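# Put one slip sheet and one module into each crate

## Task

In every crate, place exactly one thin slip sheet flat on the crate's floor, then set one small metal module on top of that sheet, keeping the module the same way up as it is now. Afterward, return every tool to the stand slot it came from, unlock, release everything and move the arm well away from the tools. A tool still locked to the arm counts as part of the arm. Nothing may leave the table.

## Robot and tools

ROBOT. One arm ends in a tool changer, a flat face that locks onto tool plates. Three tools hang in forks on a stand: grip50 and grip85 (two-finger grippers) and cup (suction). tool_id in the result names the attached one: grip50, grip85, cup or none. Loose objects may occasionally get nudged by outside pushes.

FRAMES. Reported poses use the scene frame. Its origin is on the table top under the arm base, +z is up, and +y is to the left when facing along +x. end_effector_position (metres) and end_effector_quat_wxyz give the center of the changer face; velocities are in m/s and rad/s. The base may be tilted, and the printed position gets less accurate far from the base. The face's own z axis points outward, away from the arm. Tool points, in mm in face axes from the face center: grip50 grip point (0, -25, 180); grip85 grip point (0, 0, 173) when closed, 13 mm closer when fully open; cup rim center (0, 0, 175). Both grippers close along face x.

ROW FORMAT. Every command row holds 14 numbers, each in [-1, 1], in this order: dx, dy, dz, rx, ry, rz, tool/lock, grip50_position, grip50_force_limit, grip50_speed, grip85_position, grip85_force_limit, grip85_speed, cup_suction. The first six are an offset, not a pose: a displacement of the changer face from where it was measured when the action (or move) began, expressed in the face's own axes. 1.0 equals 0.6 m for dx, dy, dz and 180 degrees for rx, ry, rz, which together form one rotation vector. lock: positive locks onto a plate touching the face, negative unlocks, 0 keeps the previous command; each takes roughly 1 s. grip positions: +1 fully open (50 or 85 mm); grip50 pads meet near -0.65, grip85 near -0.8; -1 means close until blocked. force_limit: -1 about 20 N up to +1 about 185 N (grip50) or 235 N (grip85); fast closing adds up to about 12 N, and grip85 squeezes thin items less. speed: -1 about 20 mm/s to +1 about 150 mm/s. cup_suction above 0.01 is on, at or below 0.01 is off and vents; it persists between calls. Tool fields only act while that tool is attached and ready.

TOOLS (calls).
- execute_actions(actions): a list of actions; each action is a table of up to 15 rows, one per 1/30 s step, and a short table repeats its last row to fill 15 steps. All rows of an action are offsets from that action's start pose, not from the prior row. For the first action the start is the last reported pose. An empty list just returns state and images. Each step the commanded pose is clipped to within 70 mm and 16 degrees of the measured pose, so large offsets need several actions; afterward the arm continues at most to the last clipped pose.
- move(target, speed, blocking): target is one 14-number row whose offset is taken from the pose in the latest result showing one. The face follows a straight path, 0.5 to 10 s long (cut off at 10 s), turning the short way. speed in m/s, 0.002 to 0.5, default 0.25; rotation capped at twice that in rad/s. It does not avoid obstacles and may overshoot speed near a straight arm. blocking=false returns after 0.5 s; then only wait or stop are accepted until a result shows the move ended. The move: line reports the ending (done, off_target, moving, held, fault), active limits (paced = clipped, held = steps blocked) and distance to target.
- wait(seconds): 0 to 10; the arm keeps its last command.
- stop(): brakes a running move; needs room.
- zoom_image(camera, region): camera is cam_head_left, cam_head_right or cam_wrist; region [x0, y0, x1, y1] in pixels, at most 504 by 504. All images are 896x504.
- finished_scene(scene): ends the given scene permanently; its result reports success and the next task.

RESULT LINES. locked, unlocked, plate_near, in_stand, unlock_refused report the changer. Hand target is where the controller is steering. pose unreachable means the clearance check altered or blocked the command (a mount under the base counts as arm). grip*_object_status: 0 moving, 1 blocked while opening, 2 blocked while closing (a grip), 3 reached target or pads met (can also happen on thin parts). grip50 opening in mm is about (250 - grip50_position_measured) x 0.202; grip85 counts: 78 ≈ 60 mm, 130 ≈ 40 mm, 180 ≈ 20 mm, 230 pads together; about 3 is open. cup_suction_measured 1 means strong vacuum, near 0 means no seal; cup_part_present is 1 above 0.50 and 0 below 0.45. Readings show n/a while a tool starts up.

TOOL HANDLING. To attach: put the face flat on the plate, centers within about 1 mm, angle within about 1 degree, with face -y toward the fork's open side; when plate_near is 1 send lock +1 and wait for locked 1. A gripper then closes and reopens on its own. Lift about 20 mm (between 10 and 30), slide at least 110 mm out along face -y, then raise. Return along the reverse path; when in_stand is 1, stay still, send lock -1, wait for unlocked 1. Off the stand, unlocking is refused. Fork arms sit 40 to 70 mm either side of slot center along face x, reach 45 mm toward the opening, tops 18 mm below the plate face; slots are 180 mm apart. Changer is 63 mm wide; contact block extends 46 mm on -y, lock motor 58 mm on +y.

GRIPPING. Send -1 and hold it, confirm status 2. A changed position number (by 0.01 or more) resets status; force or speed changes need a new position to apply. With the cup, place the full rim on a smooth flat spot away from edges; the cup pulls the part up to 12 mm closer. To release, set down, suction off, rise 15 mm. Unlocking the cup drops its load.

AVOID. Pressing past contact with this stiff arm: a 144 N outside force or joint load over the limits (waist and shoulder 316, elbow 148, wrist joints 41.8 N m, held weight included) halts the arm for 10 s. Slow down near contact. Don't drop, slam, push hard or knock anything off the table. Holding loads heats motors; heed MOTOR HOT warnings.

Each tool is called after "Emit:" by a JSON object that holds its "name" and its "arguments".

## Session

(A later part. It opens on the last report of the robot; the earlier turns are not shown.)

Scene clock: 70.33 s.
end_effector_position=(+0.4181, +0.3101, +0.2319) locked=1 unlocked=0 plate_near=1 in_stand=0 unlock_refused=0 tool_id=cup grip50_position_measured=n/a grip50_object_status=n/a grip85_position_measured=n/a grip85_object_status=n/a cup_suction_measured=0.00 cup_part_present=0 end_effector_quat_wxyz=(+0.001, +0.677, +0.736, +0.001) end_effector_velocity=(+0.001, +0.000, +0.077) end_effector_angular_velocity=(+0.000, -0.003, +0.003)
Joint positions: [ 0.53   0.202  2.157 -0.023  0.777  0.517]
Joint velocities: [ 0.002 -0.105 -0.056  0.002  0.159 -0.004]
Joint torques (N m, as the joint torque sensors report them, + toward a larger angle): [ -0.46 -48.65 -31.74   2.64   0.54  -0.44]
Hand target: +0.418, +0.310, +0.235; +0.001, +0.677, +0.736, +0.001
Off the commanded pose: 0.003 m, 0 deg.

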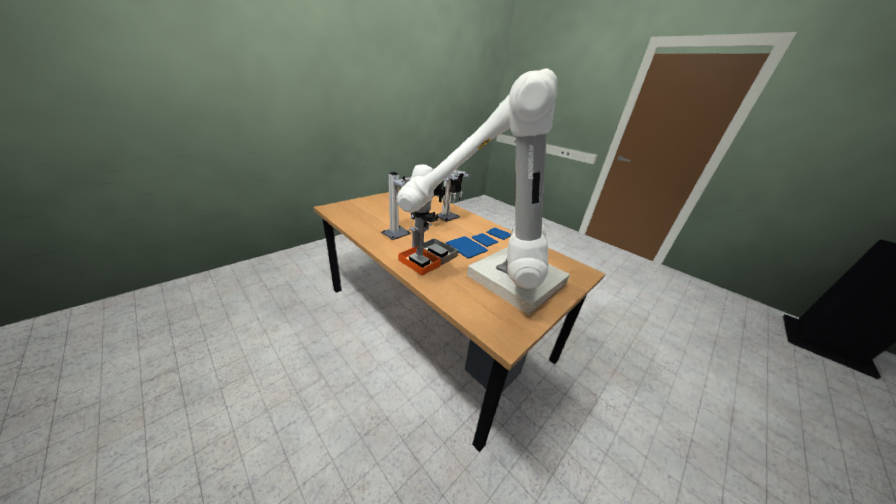

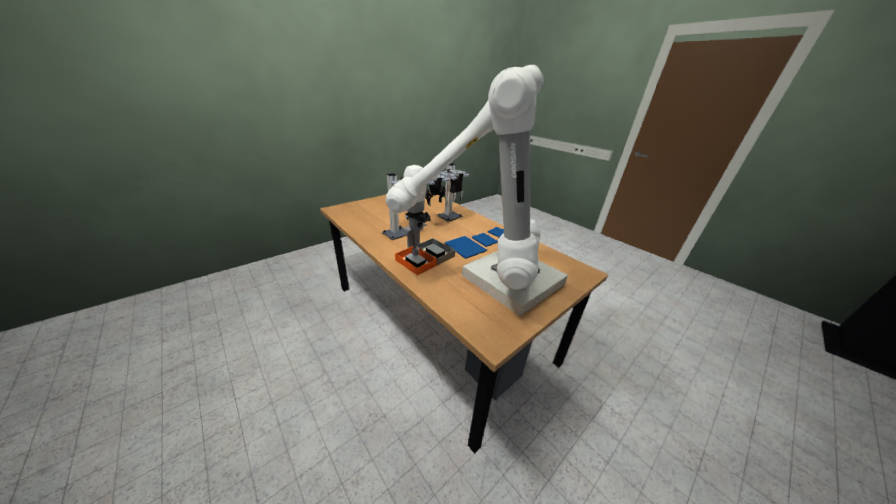

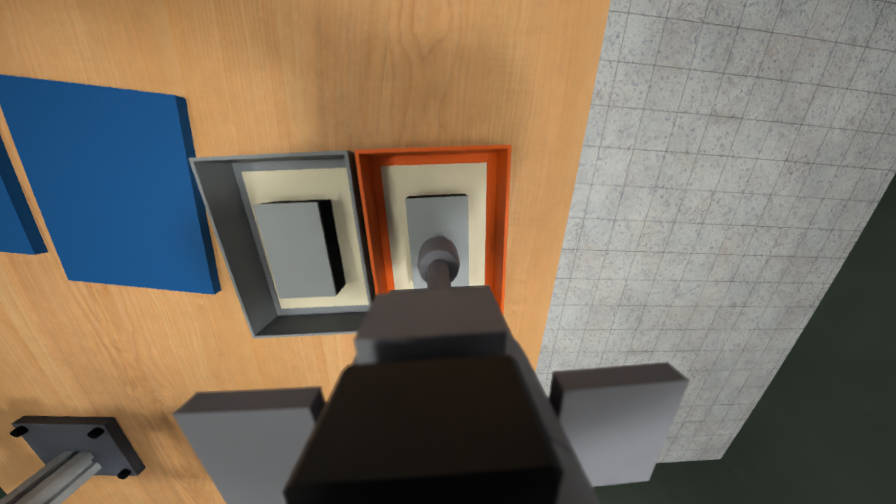

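Emit:
{"name": "move", "arguments": {"target": [-0.2674,0.2079,-0.2472,0,0,0.0177,0,1,0,0,1,0,0,0], "speed": 0.4}}

Scene clock: 71.53 s.
end_effector_position=(+0.5551, +0.1607, +0.3806) locked=1 unlocked=0 plate_near=1 in_stand=0 unlock_refused=0 tool_id=cup grip50_position_measured=n/a grip50_object_status=n/a grip85_position_measured=n/a grip85_object_status=n/a cup_suction_measured=0.00 cup_part_present=0 end_effector_quat_wxyz=(+0.001, +0.697, +0.717, +0.002) end_effector_velocity=(+0.001, -0.001, +0.001) end_effector_angular_velocity=(-0.001, -0.001, +0.000)
Joint positions: [ 0.181  0.121  1.92  -0.014  1.091  0.213]
Joint velocities: [-0.001  0.    -0.002 -0.002  0.001 -0.   ]
Joint torques (N m, as the joint torque sensors report them, + toward a larger angle): [  5.28 -62.55 -46.01   3.4    0.21  -0.29]
Hand target: +0.555, +0.161, +0.381; +0.001, +0.697, +0.717, +0.002
Off the commanded pose: 0.000 m, 0 deg.
move: done

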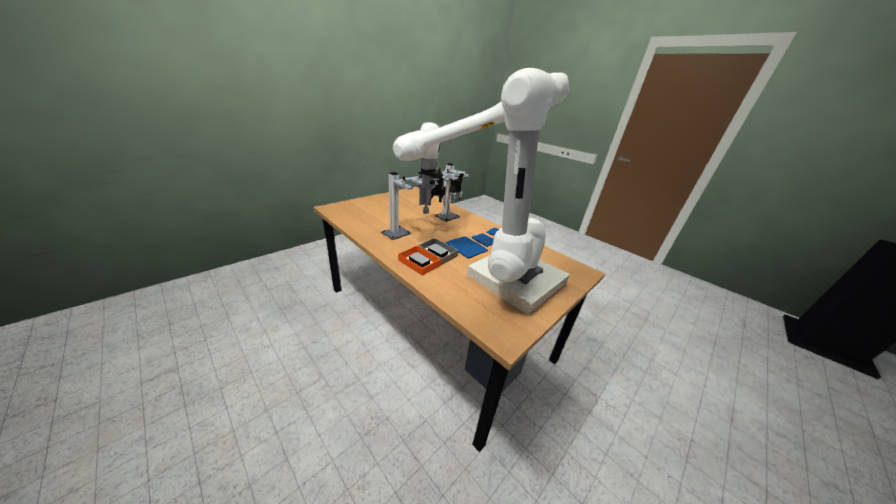

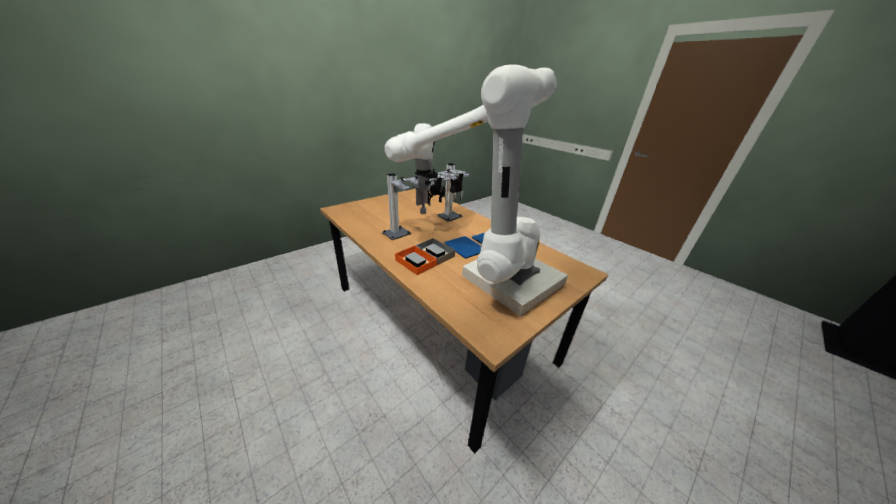

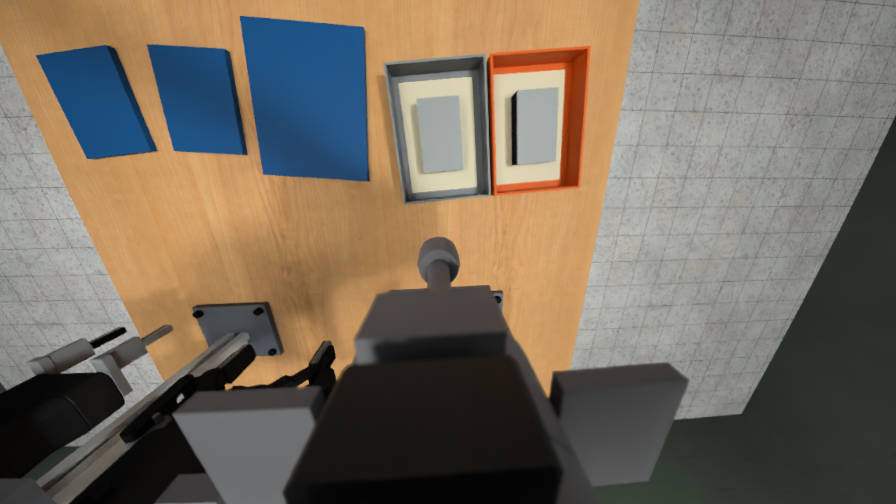

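Emit:
{"name": "move", "arguments": {"target": [-0.0003,0.1931,0.0007,0,0,0,0,1,0,0,1,0,0,0], "speed": 0.2}}

Scene clock: 72.50 s.
end_effector_position=(+0.6709, +0.1637, +0.3807) locked=1 unlocked=0 plate_near=1 in_stand=0 unlock_refused=0 tool_id=cup grip50_position_measured=n/a grip50_object_status=n/a grip85_position_measured=n/a grip85_object_status=n/a cup_suction_measured=0.00 cup_part_present=0 end_effector_quat_wxyz=(+0.001, +0.697, +0.717, +0.002) end_effector_velocity=(-0.000, -0.000, -0.001) end_effector_angular_velocity=(-0.001, +0.003, -0.000)
Joint positions: [ 0.147  0.289  1.708 -0.014  1.135  0.177]
Joint velocities: [-0.     0.001  0.    -0.001  0.002  0.   ]
Joint torques (N m, as the joint torque sensors report them, + toward a larger angle): [  4.34 -82.19 -46.57   3.66   0.48  -0.5 ]
Hand target: +0.671, +0.164, +0.381; +0.001, +0.697, +0.717, +0.002
Off the commanded pose: 0.000 m, 0 deg.
move: done

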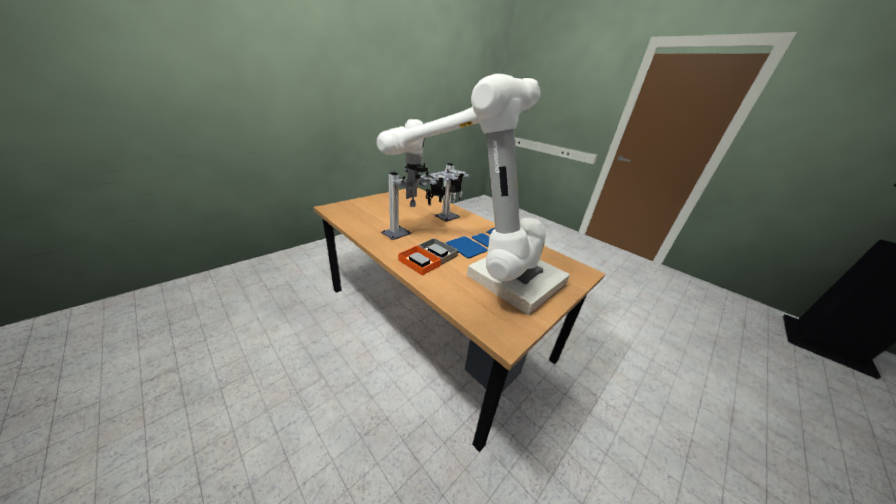

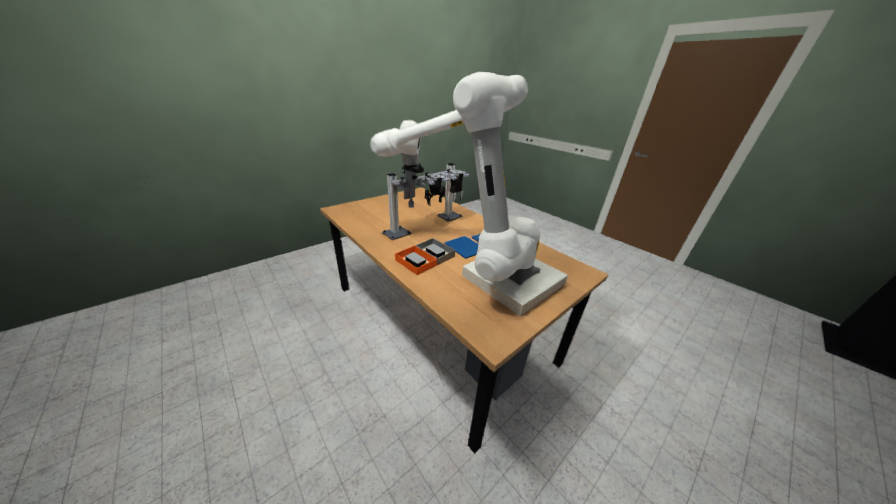

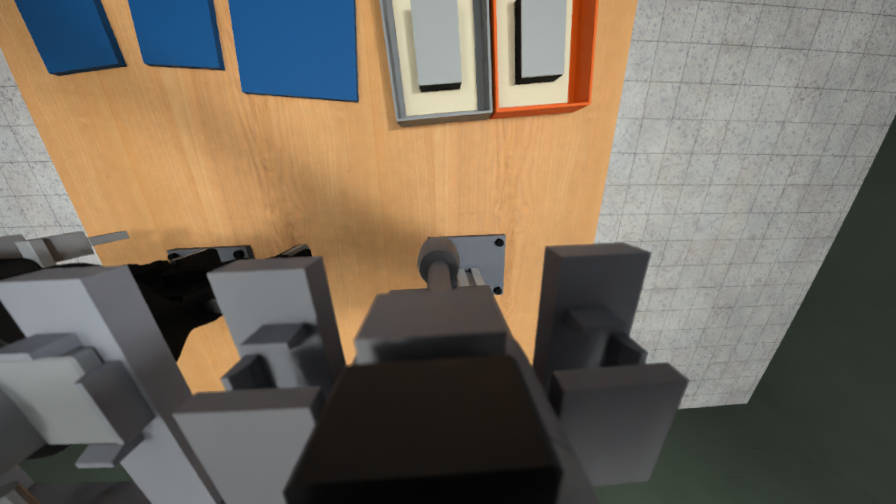

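Emit:
{"name": "move", "arguments": {"target": [0,0,0.0342,0,0,0,0,1,0,0,1,0,0,0], "speed": 0.05}}

Scene clock: 73.30 s.
end_effector_position=(+0.6709, +0.1638, +0.3602) locked=1 unlocked=0 plate_near=1 in_stand=1 unlock_refused=0 tool_id=cup grip50_position_measured=n/a grip50_object_status=n/a grip85_position_measured=n/a grip85_object_status=n/a cup_suction_measured=0.00 cup_part_present=0 end_effector_quat_wxyz=(+0.001, +0.697, +0.717, +0.002) end_effector_velocity=(-0.000, -0.000, -0.001) end_effector_angular_velocity=(-0.003, +0.002, +0.002)
Joint positions: [ 0.146  0.303  1.728 -0.014  1.099  0.177]
Joint velocities: [-0.     0.001  0.    -0.002  0.001 -0.001]
Joint torques (N m, as the joint torque sensors report them, + toward a larger angle): [  4.52 -82.14 -45.12   3.68   0.29  -0.39]
Hand target: +0.671, +0.164, +0.360; +0.001, +0.697, +0.717, +0.002
Off the commanded pose: 0.000 m, 0 deg.
move: done

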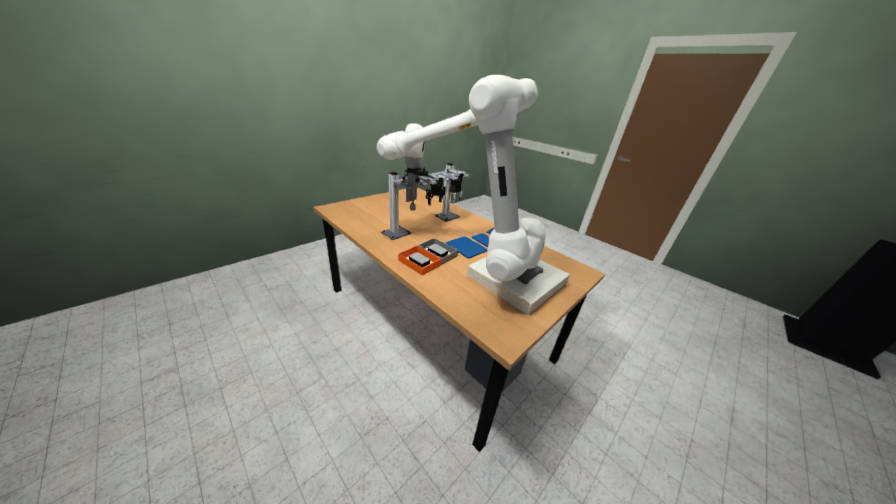

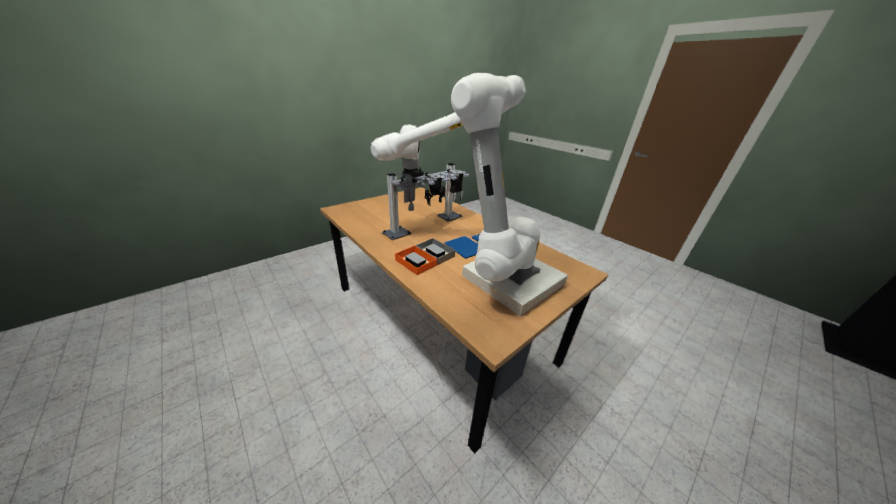

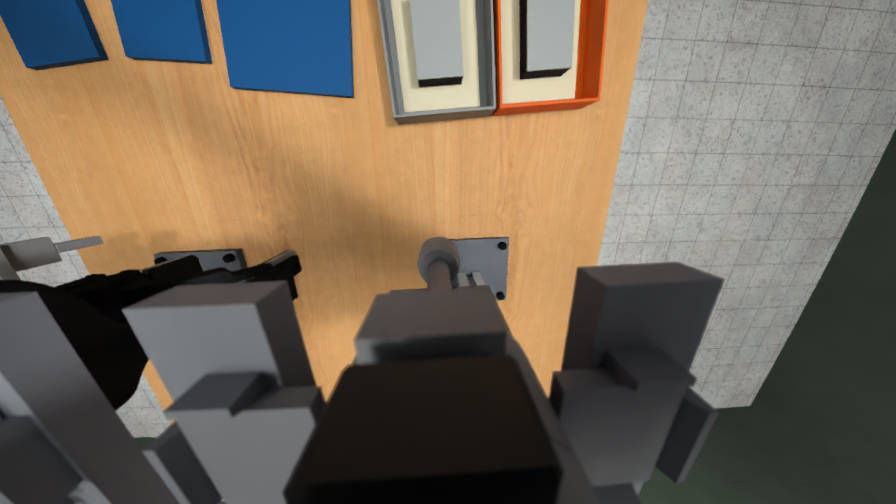

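Emit:
{"name": "execute_actions", "arguments": {"actions": [[[0,0,0,0,0,0,-1,1,0,0,1,0,0,0]]]}}

Emit:
{"name": "wait", "arguments": {"seconds": 0.8}}

Scene clock: 73.90 s.
end_effector_position=(+0.6709, +0.1637, +0.3601) locked=0 unlocked=0 plate_near=1 in_stand=1 unlock_refused=0 tool_id=none grip50_position_measured=n/a grip50_object_status=n/a grip85_position_measured=n/a grip85_object_status=n/a cup_suction_measured=n/a cup_part_present=n/a end_effector_quat_wxyz=(+0.001, +0.697, +0.717, +0.001) end_effector_velocity=(-0.001, -0.000, -0.001) end_effector_angular_velocity=(+0.000, +0.003, +0.000)
Joint positions: [ 0.146  0.303  1.729 -0.014  1.099  0.177]
Joint velocities: [-0.     0.     0.001  0.001  0.002 -0.   ]
Joint torques (N m, as the joint torque sensors report them, + toward a larger angle): [  4.73 -76.87 -41.61   3.65   0.37  -0.24]
Hand target: +0.671, +0.164, +0.360; +0.001, +0.697, +0.717, +0.002
Off the commanded pose: 0.000 m, 0 deg.

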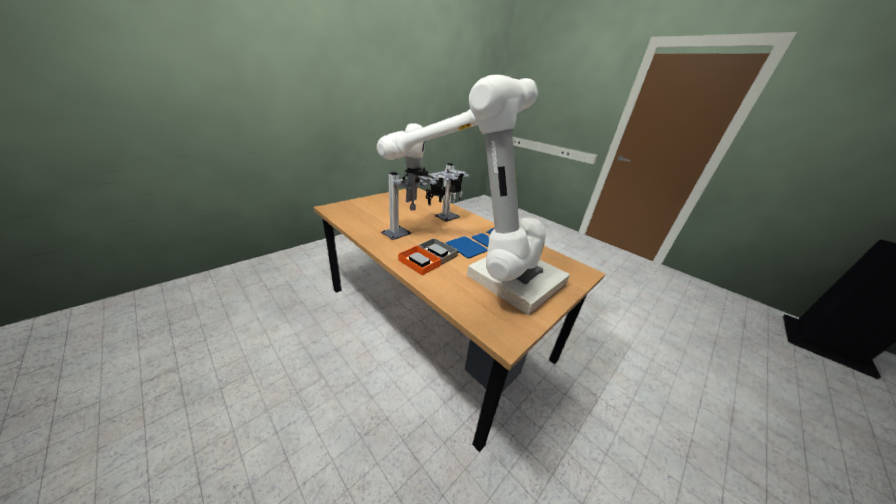

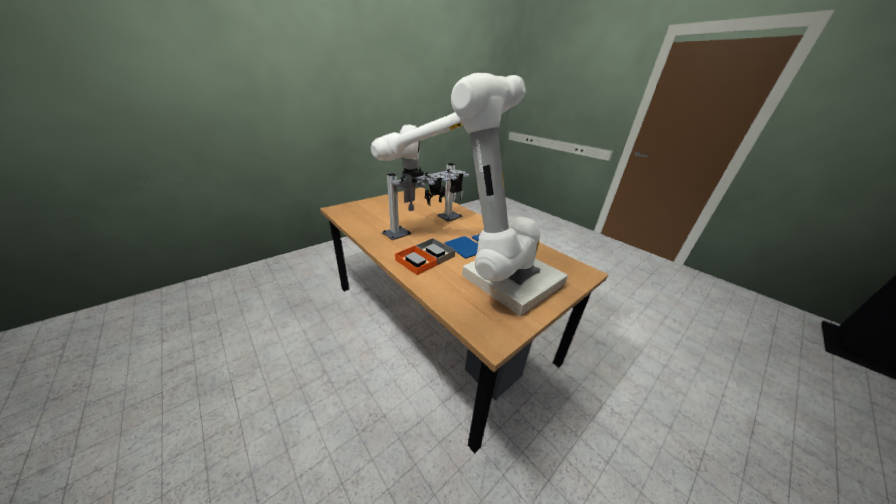

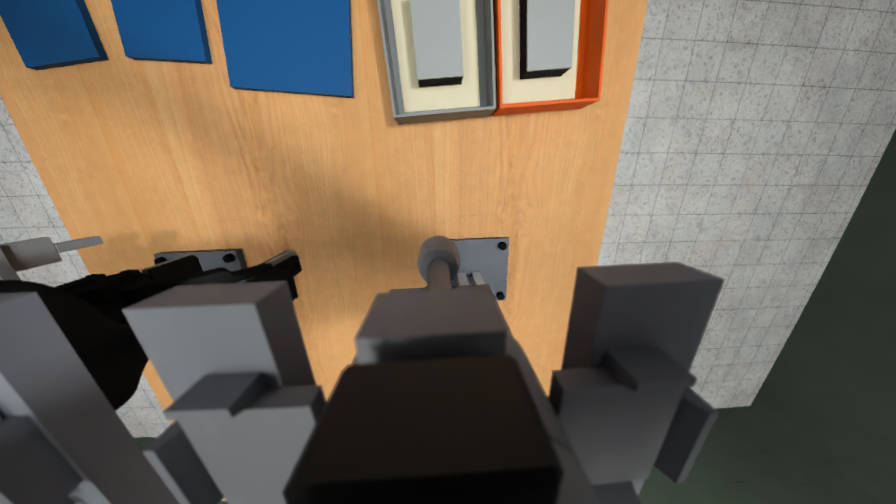

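Scene clock: 74.70 s.
end_effector_position=(+0.6709, +0.1638, +0.3602) locked=0 unlocked=1 plate_near=1 in_stand=1 unlock_refused=0 tool_id=none grip50_position_measured=n/a grip50_object_status=n/a grip85_position_measured=n/a grip85_object_status=n/a cup_suction_measured=n/a cup_part_present=n/a end_effector_quat_wxyz=(+0.001, +0.697, +0.717, +0.002) end_effector_velocity=(+0.000, +0.000, -0.001) end_effector_angular_velocity=(+0.001, +0.001, -0.000)
Joint positions: [ 0.146  0.303  1.728 -0.014  1.099  0.177]
Joint velocities: [ 0.     0.001  0.     0.001 -0.     0.   ]
Joint torques (N m, as the joint torque sensors report them, + toward a larger angle): [  4.45 -77.53 -40.78   3.52   0.34  -0.21]
Hand target: +0.671, +0.164, +0.360; +0.001, +0.697, +0.717, +0.002
Off the commanded pose: 0.000 m, 0 deg.
wait: 0.80 s; at rest by 0.20 s

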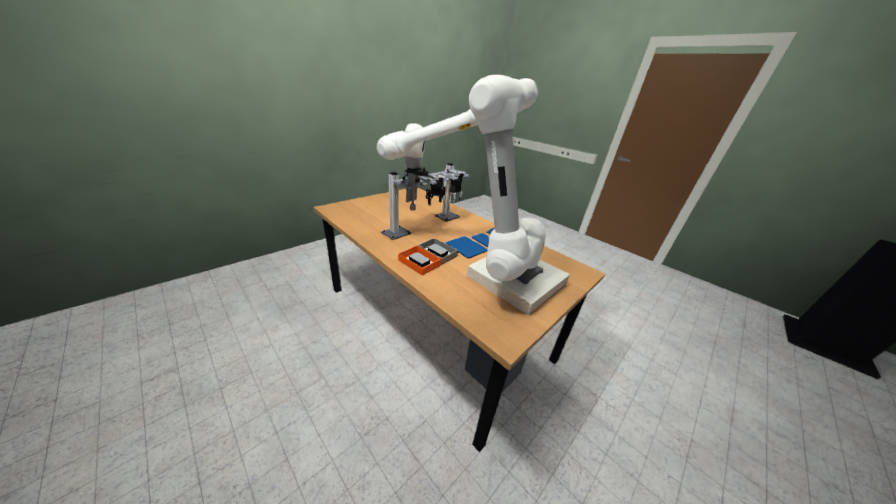

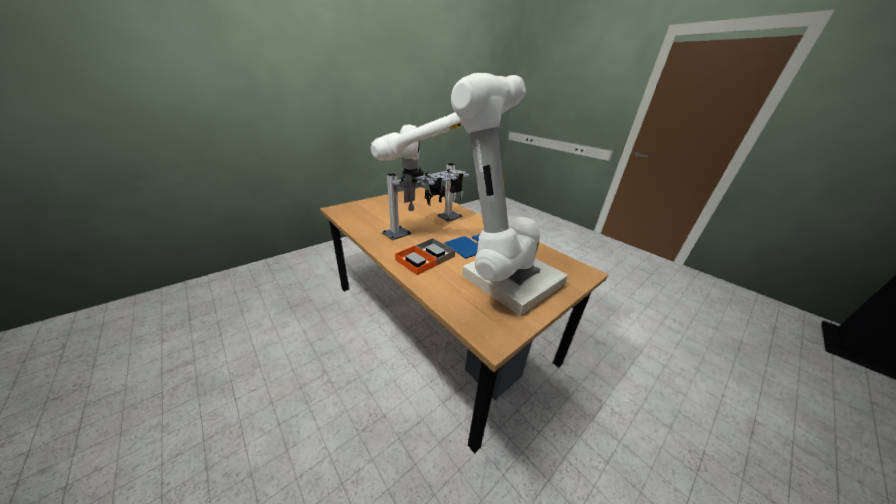

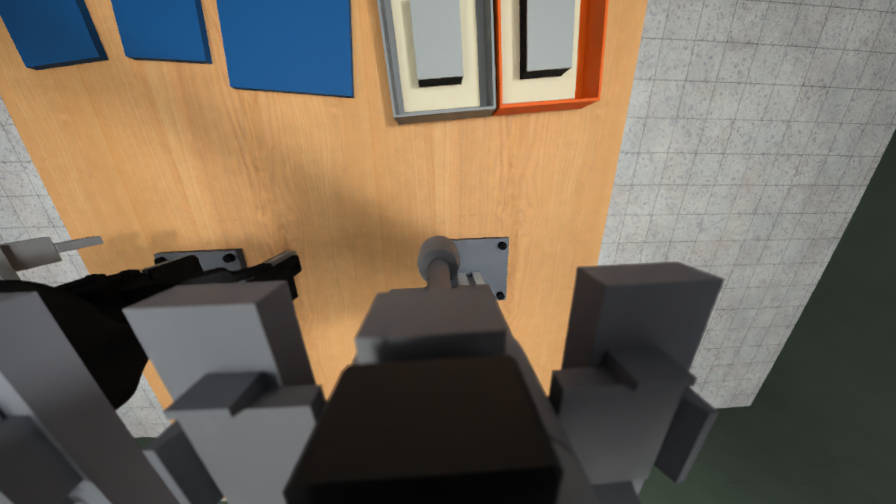

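Emit:
{"name": "execute_actions", "arguments": {"actions": [[[0,0,-0.0006,0,0,0,0,1,0,0,1,0,0,0],[0,0,-0.0022,0,0,0,0,1,0,0,1,0,0,0],[0,0,-0.005,0,0,0,0,1,0,0,1,0,0,0],[0,0,-0.0089,0,0,0,0,1,0,0,1,0,0,0],[0,0,-0.0139,0,0,0,0,1,0,0,1,0,0,0],[0,0,-0.02,0,0,0,0,1,0,0,1,0,0,0],[0,0,-0.0272,0,0,0,0,1,0,0,1,0,0,0],[0,0,-0.0356,0,0,0,0,1,0,0,1,0,0,0],[0,0,-0.045,0,0,0,0,1,0,0,1,0,0,0],[0,0,-0.0556,0,0,0,0,1,0,0,1,0,0,0],[0,0,-0.0672,0,0,0,0,1,0,0,1,0,0,0],[0,0,-0.08,0,0,0,0,1,0,0,1,0,0,0],[0,0,-0.0939,0,0,0,0,1,0,0,1,0,0,0],[0,0,-0.1089,0,0,0,0,1,0,0,1,0,0,0],[0,0,-0.125,0,0,0,0,1,0,0,1,0,0,0]],[[0,-0.0006,-0.0617,0,0,0,0,1,0,0,1,0,0,0],[0,-0.0022,-0.078,0,0,0,0,1,0,0,1,0,0,0],[0,-0.005,-0.094,0,0,0,0,1,0,0,1,0,0,0],[0,-0.0089,-0.110,0,0,0,0,1,0,0,1,0,0,0],[0,-0.0139,-0.1255,0,0,0,0,1,0,0,1,0,0,0],[0,-0.02,-0.1405,0,0,0,0,1,0,0,1,0,0,0],[0,-0.0272,-0.155,0,0,0,0,1,0,0,1,0,0,0],[0,-0.0356,-0.169,0,0,0,0,1,0,0,1,0,0,0],[0,-0.045,-0.1825,0,0,0,0,1,0,0,1,0,0,0],[0,-0.0556,-0.1955,0,0,0,0,1,0,0,1,0,0,0],[0,-0.0672,-0.208,0,0,0,0,1,0,0,1,0,0,0],[0,-0.08,-0.22,0,0,0,0,1,0,0,1,0,0,0],[0,-0.0939,-0.2315,0,0,0,0,1,0,0,1,0,0,0],[0,-0.1089,-0.2425,0,0,0,0,1,0,0,1,0,0,0],[0,-0.125,-0.253,0,0,0,0,1,0,0,1,0,0,0]],[[0,-0.061,-0.043,0,0,0,0,1,0,0,1,0,0,0],[0,-0.076,-0.0525,0,0,0,0,1,0,0,1,0,0,0],[0,-0.090,-0.0613,0,0,0,0,1,0,0,1,0,0,0],[0,-0.103,-0.0694,0,0,0,0,1,0,0,1,0,0,0],[0,-0.1145,-0.0768,0,0,0,0,1,0,0,1,0,0,0],[0,-0.125,-0.0835,0,0,0,0,1,0,0,1,0,0,0],[0,-0.1344,-0.0895,0,0,0,0,1,0,0,1,0,0,0],[0,-0.1428,-0.0948,0,0,0,0,1,0,0,1,0,0,0],[0,-0.15,-0.0994,0,0,0,0,1,0,0,1,0,0,0],[0,-0.156,-0.1033,0,0,0,0,1,0,0,1,0,0,0],[0,-0.161,-0.1065,0,0,0,0,1,0,0,1,0,0,0],[0,-0.165,-0.109,0,0,0,0,1,0,0,1,0,0,0],[0,-0.1678,-0.1108,0,0,0,0,1,0,0,1,0,0,0],[0,-0.1694,-0.1119,0,0,0,0,1,0,0,1,0,0,0],[0,-0.17,-0.1122,0,0,0,0,1,0,0,1,0,0,0]]]}}

Scene clock: 76.87 s.
end_effector_position=(+0.5169, +0.1594, +0.6172) locked=0 unlocked=1 plate_near=0 in_stand=0 unlock_refused=0 tool_id=none grip50_position_measured=n/a grip50_object_status=n/a grip85_position_measured=n/a grip85_object_status=n/a cup_suction_measured=n/a cup_part_present=n/a end_effector_quat_wxyz=(+0.001, +0.697, +0.717, +0.002) end_effector_velocity=(-0.039, -0.001, +0.024) end_effector_angular_velocity=(-0.001, +0.002, -0.000)
Joint positions: [ 0.201 -0.039  1.647 -0.013  1.522  0.227]
Joint velocities: [ 0.018 -0.061  0.016 -0.001  0.047  0.017]
Joint torques (N m, as the joint torque sensors report them, + toward a larger angle): [  0.12 -35.73 -44.25   4.02   0.03  -0.41]
Hand target: +0.515, +0.159, +0.618; +0.001, +0.697, +0.717, +0.002
Off the commanded pose: 0.002 m, 0 deg.

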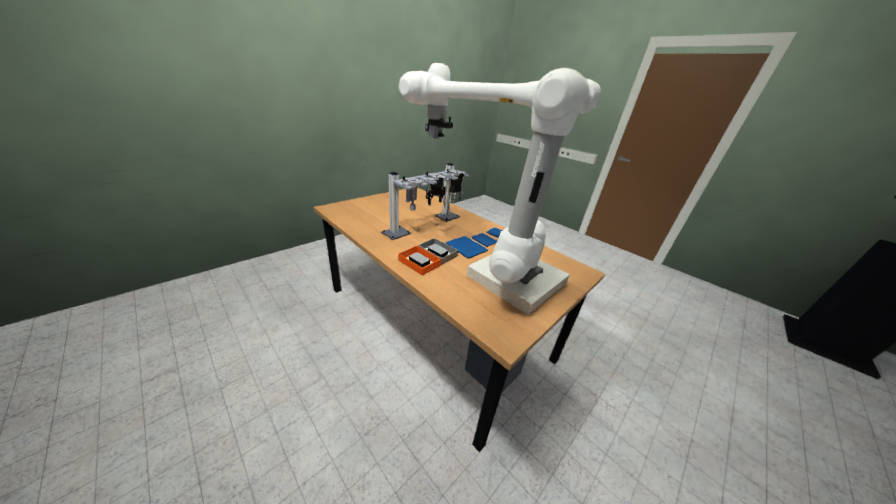

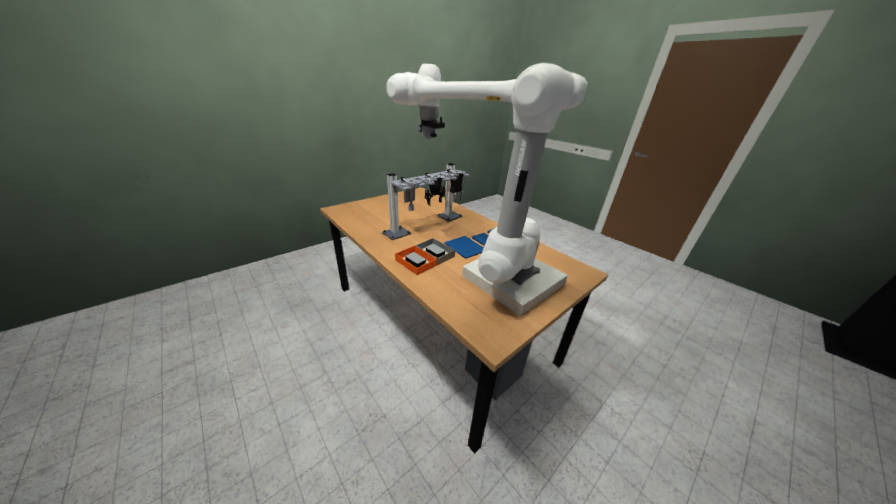

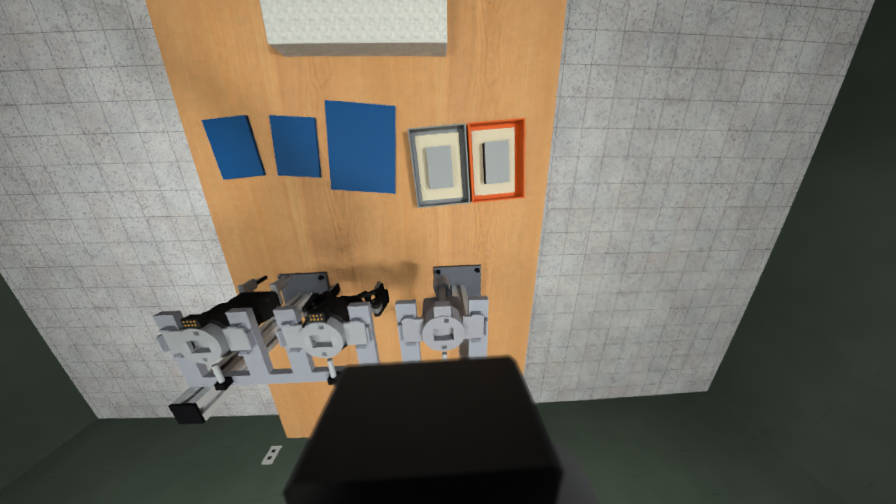

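Emit:
{"name": "zoom_image", "arguments": {"camera": "cam_wrist", "region": [380, 100, 560, 240]}}

Region (380, 100, 560, 240) of cam_wrist's 896x504 image, scaled by 2.800, with more detail than that image has.

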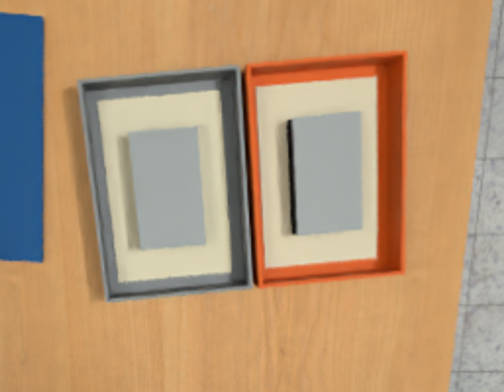

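Everything is in place.

Emit:
{"name": "finished_scene", "arguments": {"scene": 1}}

The scene is finished: the task was done.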